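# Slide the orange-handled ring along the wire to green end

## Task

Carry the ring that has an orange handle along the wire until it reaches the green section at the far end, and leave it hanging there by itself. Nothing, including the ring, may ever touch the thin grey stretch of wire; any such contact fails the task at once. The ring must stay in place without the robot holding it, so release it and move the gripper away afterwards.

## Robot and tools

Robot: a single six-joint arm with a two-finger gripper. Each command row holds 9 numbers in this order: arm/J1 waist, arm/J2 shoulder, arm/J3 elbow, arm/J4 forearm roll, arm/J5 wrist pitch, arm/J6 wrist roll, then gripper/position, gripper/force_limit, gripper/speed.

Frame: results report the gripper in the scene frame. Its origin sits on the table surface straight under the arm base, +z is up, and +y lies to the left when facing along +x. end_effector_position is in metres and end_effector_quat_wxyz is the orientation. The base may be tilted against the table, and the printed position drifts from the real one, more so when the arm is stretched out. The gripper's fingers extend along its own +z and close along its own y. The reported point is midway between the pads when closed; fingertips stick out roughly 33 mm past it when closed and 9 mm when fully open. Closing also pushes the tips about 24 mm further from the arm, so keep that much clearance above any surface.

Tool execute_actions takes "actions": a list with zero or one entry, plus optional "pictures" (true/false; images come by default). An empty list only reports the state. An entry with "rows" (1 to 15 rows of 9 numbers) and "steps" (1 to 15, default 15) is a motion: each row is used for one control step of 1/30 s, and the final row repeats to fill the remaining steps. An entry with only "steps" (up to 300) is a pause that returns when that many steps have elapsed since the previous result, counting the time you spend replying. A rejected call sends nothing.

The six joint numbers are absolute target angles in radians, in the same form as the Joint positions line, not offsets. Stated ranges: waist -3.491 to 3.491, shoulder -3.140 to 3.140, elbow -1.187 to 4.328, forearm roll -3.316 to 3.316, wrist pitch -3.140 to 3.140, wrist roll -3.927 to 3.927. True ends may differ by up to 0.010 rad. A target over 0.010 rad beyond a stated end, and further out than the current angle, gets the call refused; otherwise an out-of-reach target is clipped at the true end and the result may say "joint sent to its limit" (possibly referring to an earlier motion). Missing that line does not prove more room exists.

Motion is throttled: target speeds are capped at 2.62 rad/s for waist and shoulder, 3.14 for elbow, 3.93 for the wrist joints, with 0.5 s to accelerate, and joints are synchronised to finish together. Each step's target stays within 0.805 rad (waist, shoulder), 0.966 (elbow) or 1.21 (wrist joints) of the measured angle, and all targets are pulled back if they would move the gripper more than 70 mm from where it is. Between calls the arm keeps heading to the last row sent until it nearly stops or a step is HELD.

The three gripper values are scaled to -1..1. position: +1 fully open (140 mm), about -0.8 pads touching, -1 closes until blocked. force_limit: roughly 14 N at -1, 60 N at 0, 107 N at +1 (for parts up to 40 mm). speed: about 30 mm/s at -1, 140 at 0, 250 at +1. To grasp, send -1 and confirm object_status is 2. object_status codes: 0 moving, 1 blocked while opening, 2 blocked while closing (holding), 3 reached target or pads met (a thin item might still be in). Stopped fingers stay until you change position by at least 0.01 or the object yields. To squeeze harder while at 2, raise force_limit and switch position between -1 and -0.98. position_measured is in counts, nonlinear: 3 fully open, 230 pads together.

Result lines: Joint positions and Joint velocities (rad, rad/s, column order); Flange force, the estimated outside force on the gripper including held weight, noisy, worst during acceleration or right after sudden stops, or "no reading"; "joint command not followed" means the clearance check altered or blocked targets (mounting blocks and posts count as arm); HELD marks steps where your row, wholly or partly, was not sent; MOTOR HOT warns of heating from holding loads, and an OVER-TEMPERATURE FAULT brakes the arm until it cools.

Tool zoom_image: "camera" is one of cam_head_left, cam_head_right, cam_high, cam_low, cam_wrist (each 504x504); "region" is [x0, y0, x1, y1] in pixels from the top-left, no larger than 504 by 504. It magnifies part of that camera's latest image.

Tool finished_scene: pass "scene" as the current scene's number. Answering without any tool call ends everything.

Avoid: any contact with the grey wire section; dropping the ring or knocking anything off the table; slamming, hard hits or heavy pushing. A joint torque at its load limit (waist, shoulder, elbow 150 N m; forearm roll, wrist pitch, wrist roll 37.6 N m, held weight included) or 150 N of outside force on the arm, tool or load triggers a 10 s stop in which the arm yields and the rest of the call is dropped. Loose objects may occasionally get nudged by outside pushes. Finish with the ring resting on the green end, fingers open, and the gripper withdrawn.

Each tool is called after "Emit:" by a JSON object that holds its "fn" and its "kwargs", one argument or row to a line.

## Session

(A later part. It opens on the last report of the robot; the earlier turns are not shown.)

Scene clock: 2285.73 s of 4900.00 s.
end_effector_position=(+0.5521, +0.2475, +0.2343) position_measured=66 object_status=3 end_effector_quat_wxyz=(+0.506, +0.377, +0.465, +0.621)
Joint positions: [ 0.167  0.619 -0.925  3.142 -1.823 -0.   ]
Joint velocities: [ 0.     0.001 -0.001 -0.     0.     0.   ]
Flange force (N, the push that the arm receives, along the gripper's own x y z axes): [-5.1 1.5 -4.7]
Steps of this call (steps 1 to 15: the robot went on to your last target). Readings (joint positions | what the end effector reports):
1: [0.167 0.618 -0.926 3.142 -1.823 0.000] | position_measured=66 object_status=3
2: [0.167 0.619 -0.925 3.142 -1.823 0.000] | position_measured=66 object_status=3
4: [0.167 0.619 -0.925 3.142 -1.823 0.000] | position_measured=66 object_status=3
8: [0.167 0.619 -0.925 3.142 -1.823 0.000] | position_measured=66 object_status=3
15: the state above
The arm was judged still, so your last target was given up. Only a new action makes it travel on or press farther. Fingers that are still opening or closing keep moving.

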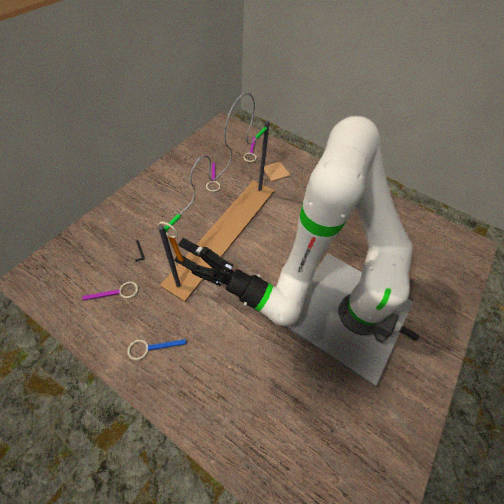

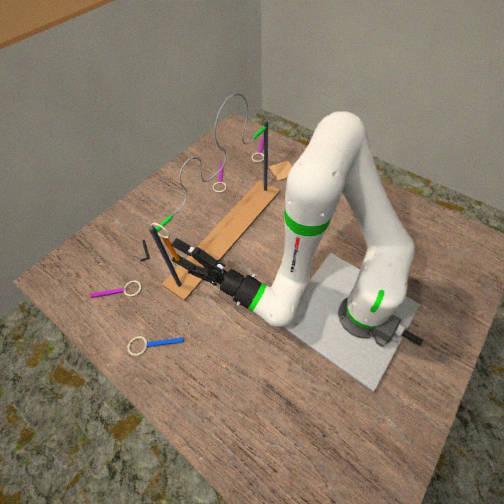

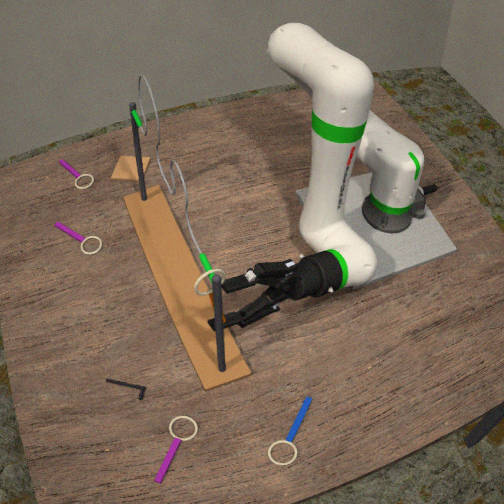

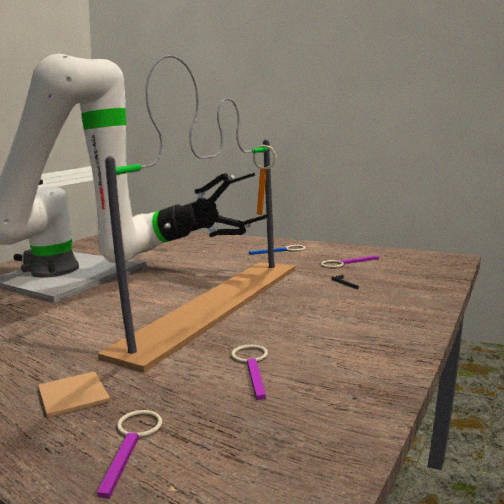

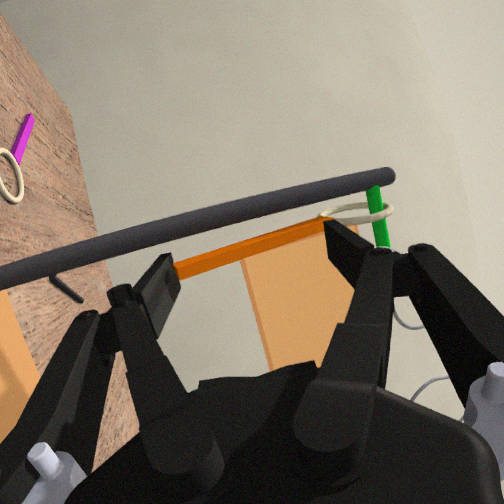

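Emit:
{"fn": "execute_actions", "kwargs": {
  "actions": [
    {"rows": [[0.1670,0.6203,-0.9261,3.1416,-1.8257,0.0,0.5,0.5,-0.2],[0.1670,0.6234,-0.9298,3.1416,-1.8325,0.0,0.5,0.5,-0.2],[0.1670,0.6283,-0.9358,3.1416,-1.8434,0.0,0.5,0.5,-0.2],[0.1670,0.6350,-0.9439,3.1416,-1.8581,0.0,0.5,0.5,-0.2],[0.1670,0.6431,-0.9537,3.1416,-1.8760,0.0,0.5,0.5,-0.2],[0.1670,0.6521,-0.9646,3.1416,-1.8960,0.0,0.5,0.5,-0.2],[0.1670,0.6619,-0.9765,3.1416,-1.9177,0.0,0.5,0.5,-0.2],[0.1670,0.6718,-0.9886,3.1416,-1.9396,0.0,0.5,0.5,-0.2],[0.1685,0.6816,-1.0005,3.1416,-1.9613,0.0,0.5,0.5,-0.2],[0.1730,0.6906,-1.0114,3.1416,-1.9813,0.0,0.5,0.5,-0.2],[0.1805,0.6987,-1.0212,3.1416,-1.9992,0.0,0.5,0.5,-0.2],[0.1910,0.7054,-1.0293,3.1416,-2.0139,0.0,0.5,0.5,-0.2],[0.2040,0.7103,-1.0353,3.1416,-2.0248,0.0,0.5,0.5,-0.2],[0.2190,0.7134,-1.0390,3.1416,-2.0316,0.0,0.5,0.5,-0.2],[0.2360,0.7144,-1.0403,3.1416,-2.0339,0.0,0.5,0.5,-0.2]], "steps": 15}
  ],
  "pictures": false
}}

Emit:
{"fn": "execute_actions", "kwargs": {
  "actions": [
    {"rows": [[0.2546,0.7144,-1.0403,3.1416,-2.0339,0.0,0.5,0.5,-0.2],[0.2747,0.7144,-1.0403,3.1416,-2.0339,0.0,0.5,0.5,-0.2],[0.2957,0.7144,-1.0403,3.1416,-2.0339,0.0,0.5,0.5,-0.2],[0.3170,0.7144,-1.0403,3.1416,-2.0339,0.0,0.5,0.5,-0.2],[0.3383,0.7144,-1.0403,3.1416,-2.0339,0.0,0.5,0.5,-0.2],[0.3593,0.7144,-1.0403,3.1416,-2.0339,0.0,0.5,0.5,-0.2],[0.3794,0.7144,-1.0403,3.1416,-2.0339,0.0,0.5,0.5,-0.2],[0.3980,0.7144,-1.0403,3.1416,-2.0339,0.0,0.5,0.5,-0.2],[0.4151,0.7144,-1.0403,3.1416,-2.0339,0.0,0.5,0.5,-0.2],[0.4304,0.7144,-1.0403,3.1416,-2.0339,0.0,0.5,0.5,-0.2],[0.4433,0.7144,-1.0403,3.1416,-2.0339,0.0,0.5,0.5,-0.2],[0.4535,0.7144,-1.0403,3.1416,-2.0339,0.0,0.5,0.5,-0.2],[0.4610,0.7144,-1.0403,3.1416,-2.0339,0.0,0.5,0.5,-0.2],[0.4655,0.7144,-1.0403,3.1416,-2.0339,0.0,0.5,0.5,-0.2],[0.4670,0.7144,-1.0403,3.1416,-2.0339,0.0,0.5,0.5,-0.2]], "steps": 15}
  ],
  "pictures": false
}}

Emit:
{"fn": "execute_actions", "kwargs": {
  "actions": [
    {"steps": 20}
  ]
}}

Emit:
{"fn": "zoom_image", "kwargs": {
  "camera": "cam_low",
  "region": [185, 130, 285, 230]
}}

Emit:
{"fn": "zoom_image", "kwargs": {
  "camera": "cam_head_left",
  "region": [130, 190, 250, 310]
}}

Scene clock: 2320.87 s of 4900.00 s.
end_effector_position=(+0.4911, +0.2525, +0.2175) position_measured=66 object_status=3 end_effector_quat_wxyz=(+0.496, +0.370, +0.471, +0.629)
Joint positions: [ 0.199  0.706 -1.03   3.142 -2.016 -0.   ]
Joint velocities: [ 0.387  0.137 -0.163 -0.001 -0.297 -0.   ]
Flange force (N, the push that the arm receives, along the gripper's own x y z axes): [-8.1 -3.4 -14.5]
Steps of this call (steps 1 to 90: nothing new was sent; then 31.63 s passed at rest; steps 91 to 105: all 15 steps of this action). Readings (joint positions | what the end effector reports):
91: [0.167 0.619 -0.925 3.142 -1.824 0.000] | position_measured=66 object_status=3
92: [0.167 0.620 -0.926 3.142 -1.825 -0.000] | position_measured=66 object_status=3
94: [0.167 0.625 -0.932 3.142 -1.837 0.000] | position_measured=66 object_status=3
98: [0.167 0.650 -0.962 3.142 -1.891 0.000] | position_measured=66 object_status=3
105: the state above

Scene clock: 2321.37 s of 4900.00 s.
end_effector_position=(+0.4071, +0.3660, +0.2161) position_measured=66 object_status=3 end_effector_quat_wxyz=(+0.413, +0.307, +0.515, +0.686)
Joint positions: [ 0.454  0.714 -1.04   3.142 -2.034  0.   ]
Joint velocities: [ 0.292 -0.001 -0.     0.002 -0.    -0.   ]
Flange force (N, the push that the arm receives, along the gripper's own x y z axes): [7.1 -2.1 -7.5]
Steps of this call (steps 1 to 15: all 15 steps of this action). Readings (joint positions | what the end effector reports):
1: [0.213 0.710 -1.035 3.142 -2.024 0.000] | position_measured=66 object_status=3
2: [0.228 0.712 -1.038 3.142 -2.029 0.000] | position_measured=66 object_status=3
4: [0.261 0.714 -1.040 3.142 -2.033 0.000] | position_measured=66 object_status=3
8: [0.337 0.714 -1.040 3.142 -2.034 0.000] | position_measured=66 object_status=3
15: the state above

Scene clock: 2322.03 s of 4900.00 s.
end_effector_position=(+0.4023, +0.3713, +0.2160) position_measured=66 object_status=3 end_effector_quat_wxyz=(+0.408, +0.303, +0.517, +0.689)
Joint positions: [ 0.467  0.714 -1.04   3.142 -2.034  0.   ]
Joint velocities: [-0.003 -0.    -0.    -0.     0.    -0.   ]
Flange force (N, the push that the arm receives, along the gripper's own x y z axes): [-8.1 3.8 -3.7]
Steps of this call (steps 1 to 20: the robot went on to your last target). Readings (joint positions | what the end effector reports):
1: [0.462 0.714 -1.040 3.142 -2.034 -0.000] | position_measured=66 object_status=3
2: [0.466 0.714 -1.040 3.142 -2.034 0.000] | position_measured=66 object_status=3
4: [0.467 0.714 -1.040 3.142 -2.034 0.000] | position_measured=66 object_status=3
8: [0.467 0.714 -1.040 3.142 -2.034 0.000] | position_measured=66 object_status=3
20: the state above

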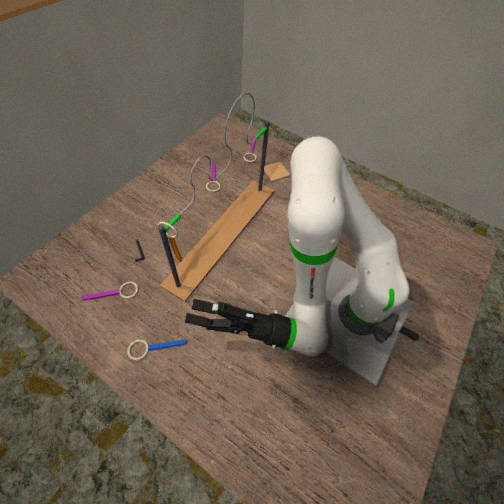

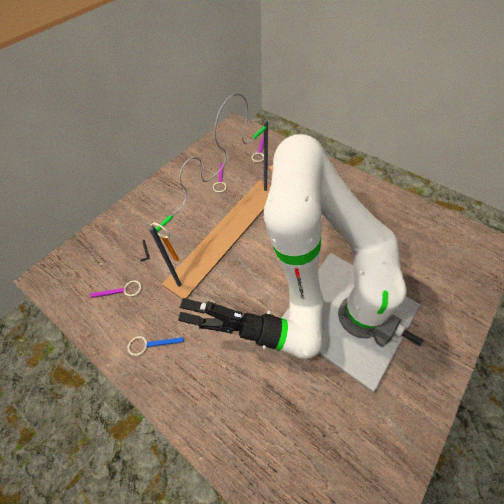

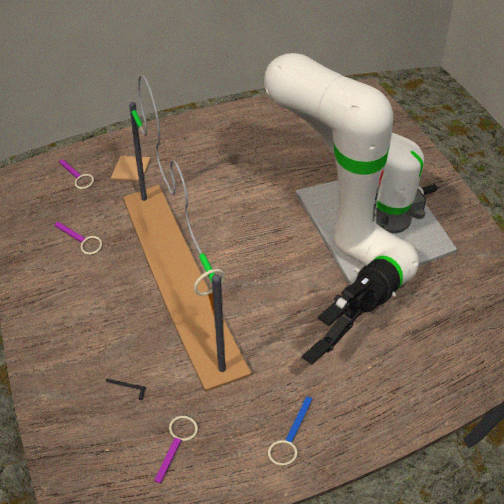

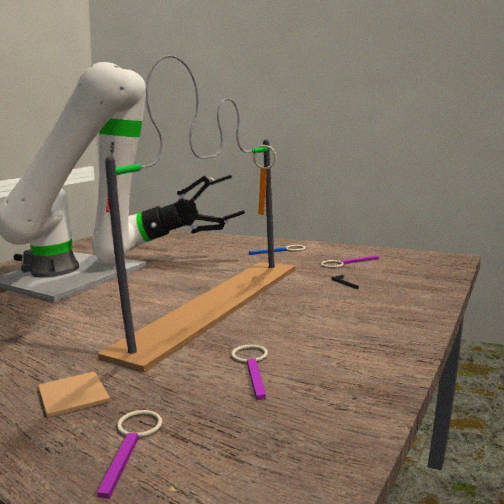

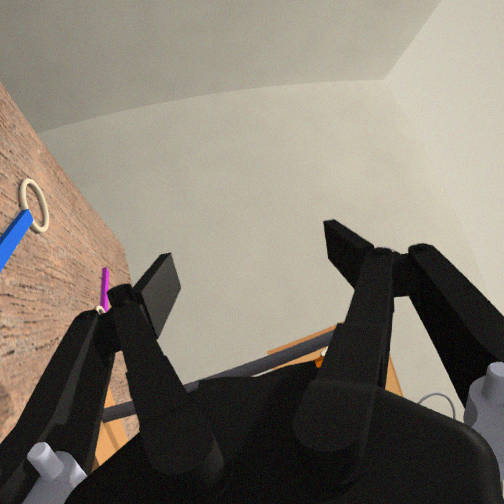

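Region (185, 130, 285, 230) of cam_low's 504x504 image, scaled by 5.040, with more detail than that image has.

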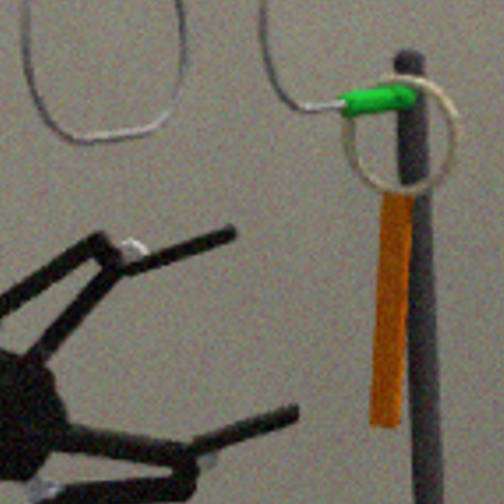

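Region (130, 190, 250, 310) of cam_head_left's 504x504 image, scaled by 4.200, with more detail than that image has.

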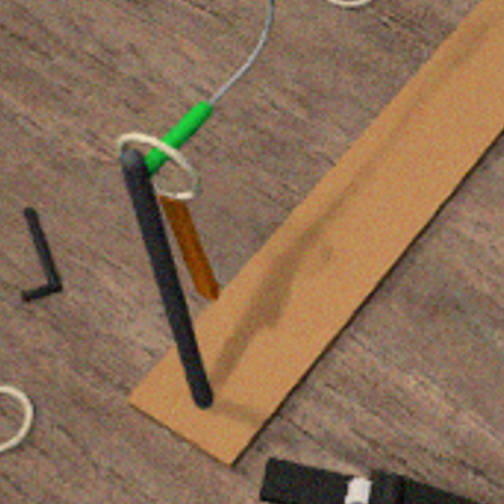

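The ring hangs freely on the end green sleeve and the gripper is clear.

Emit:
{"fn": "finished_scene", "kwargs": {
  "scene": 2
}}

The scene is finished: the task was done.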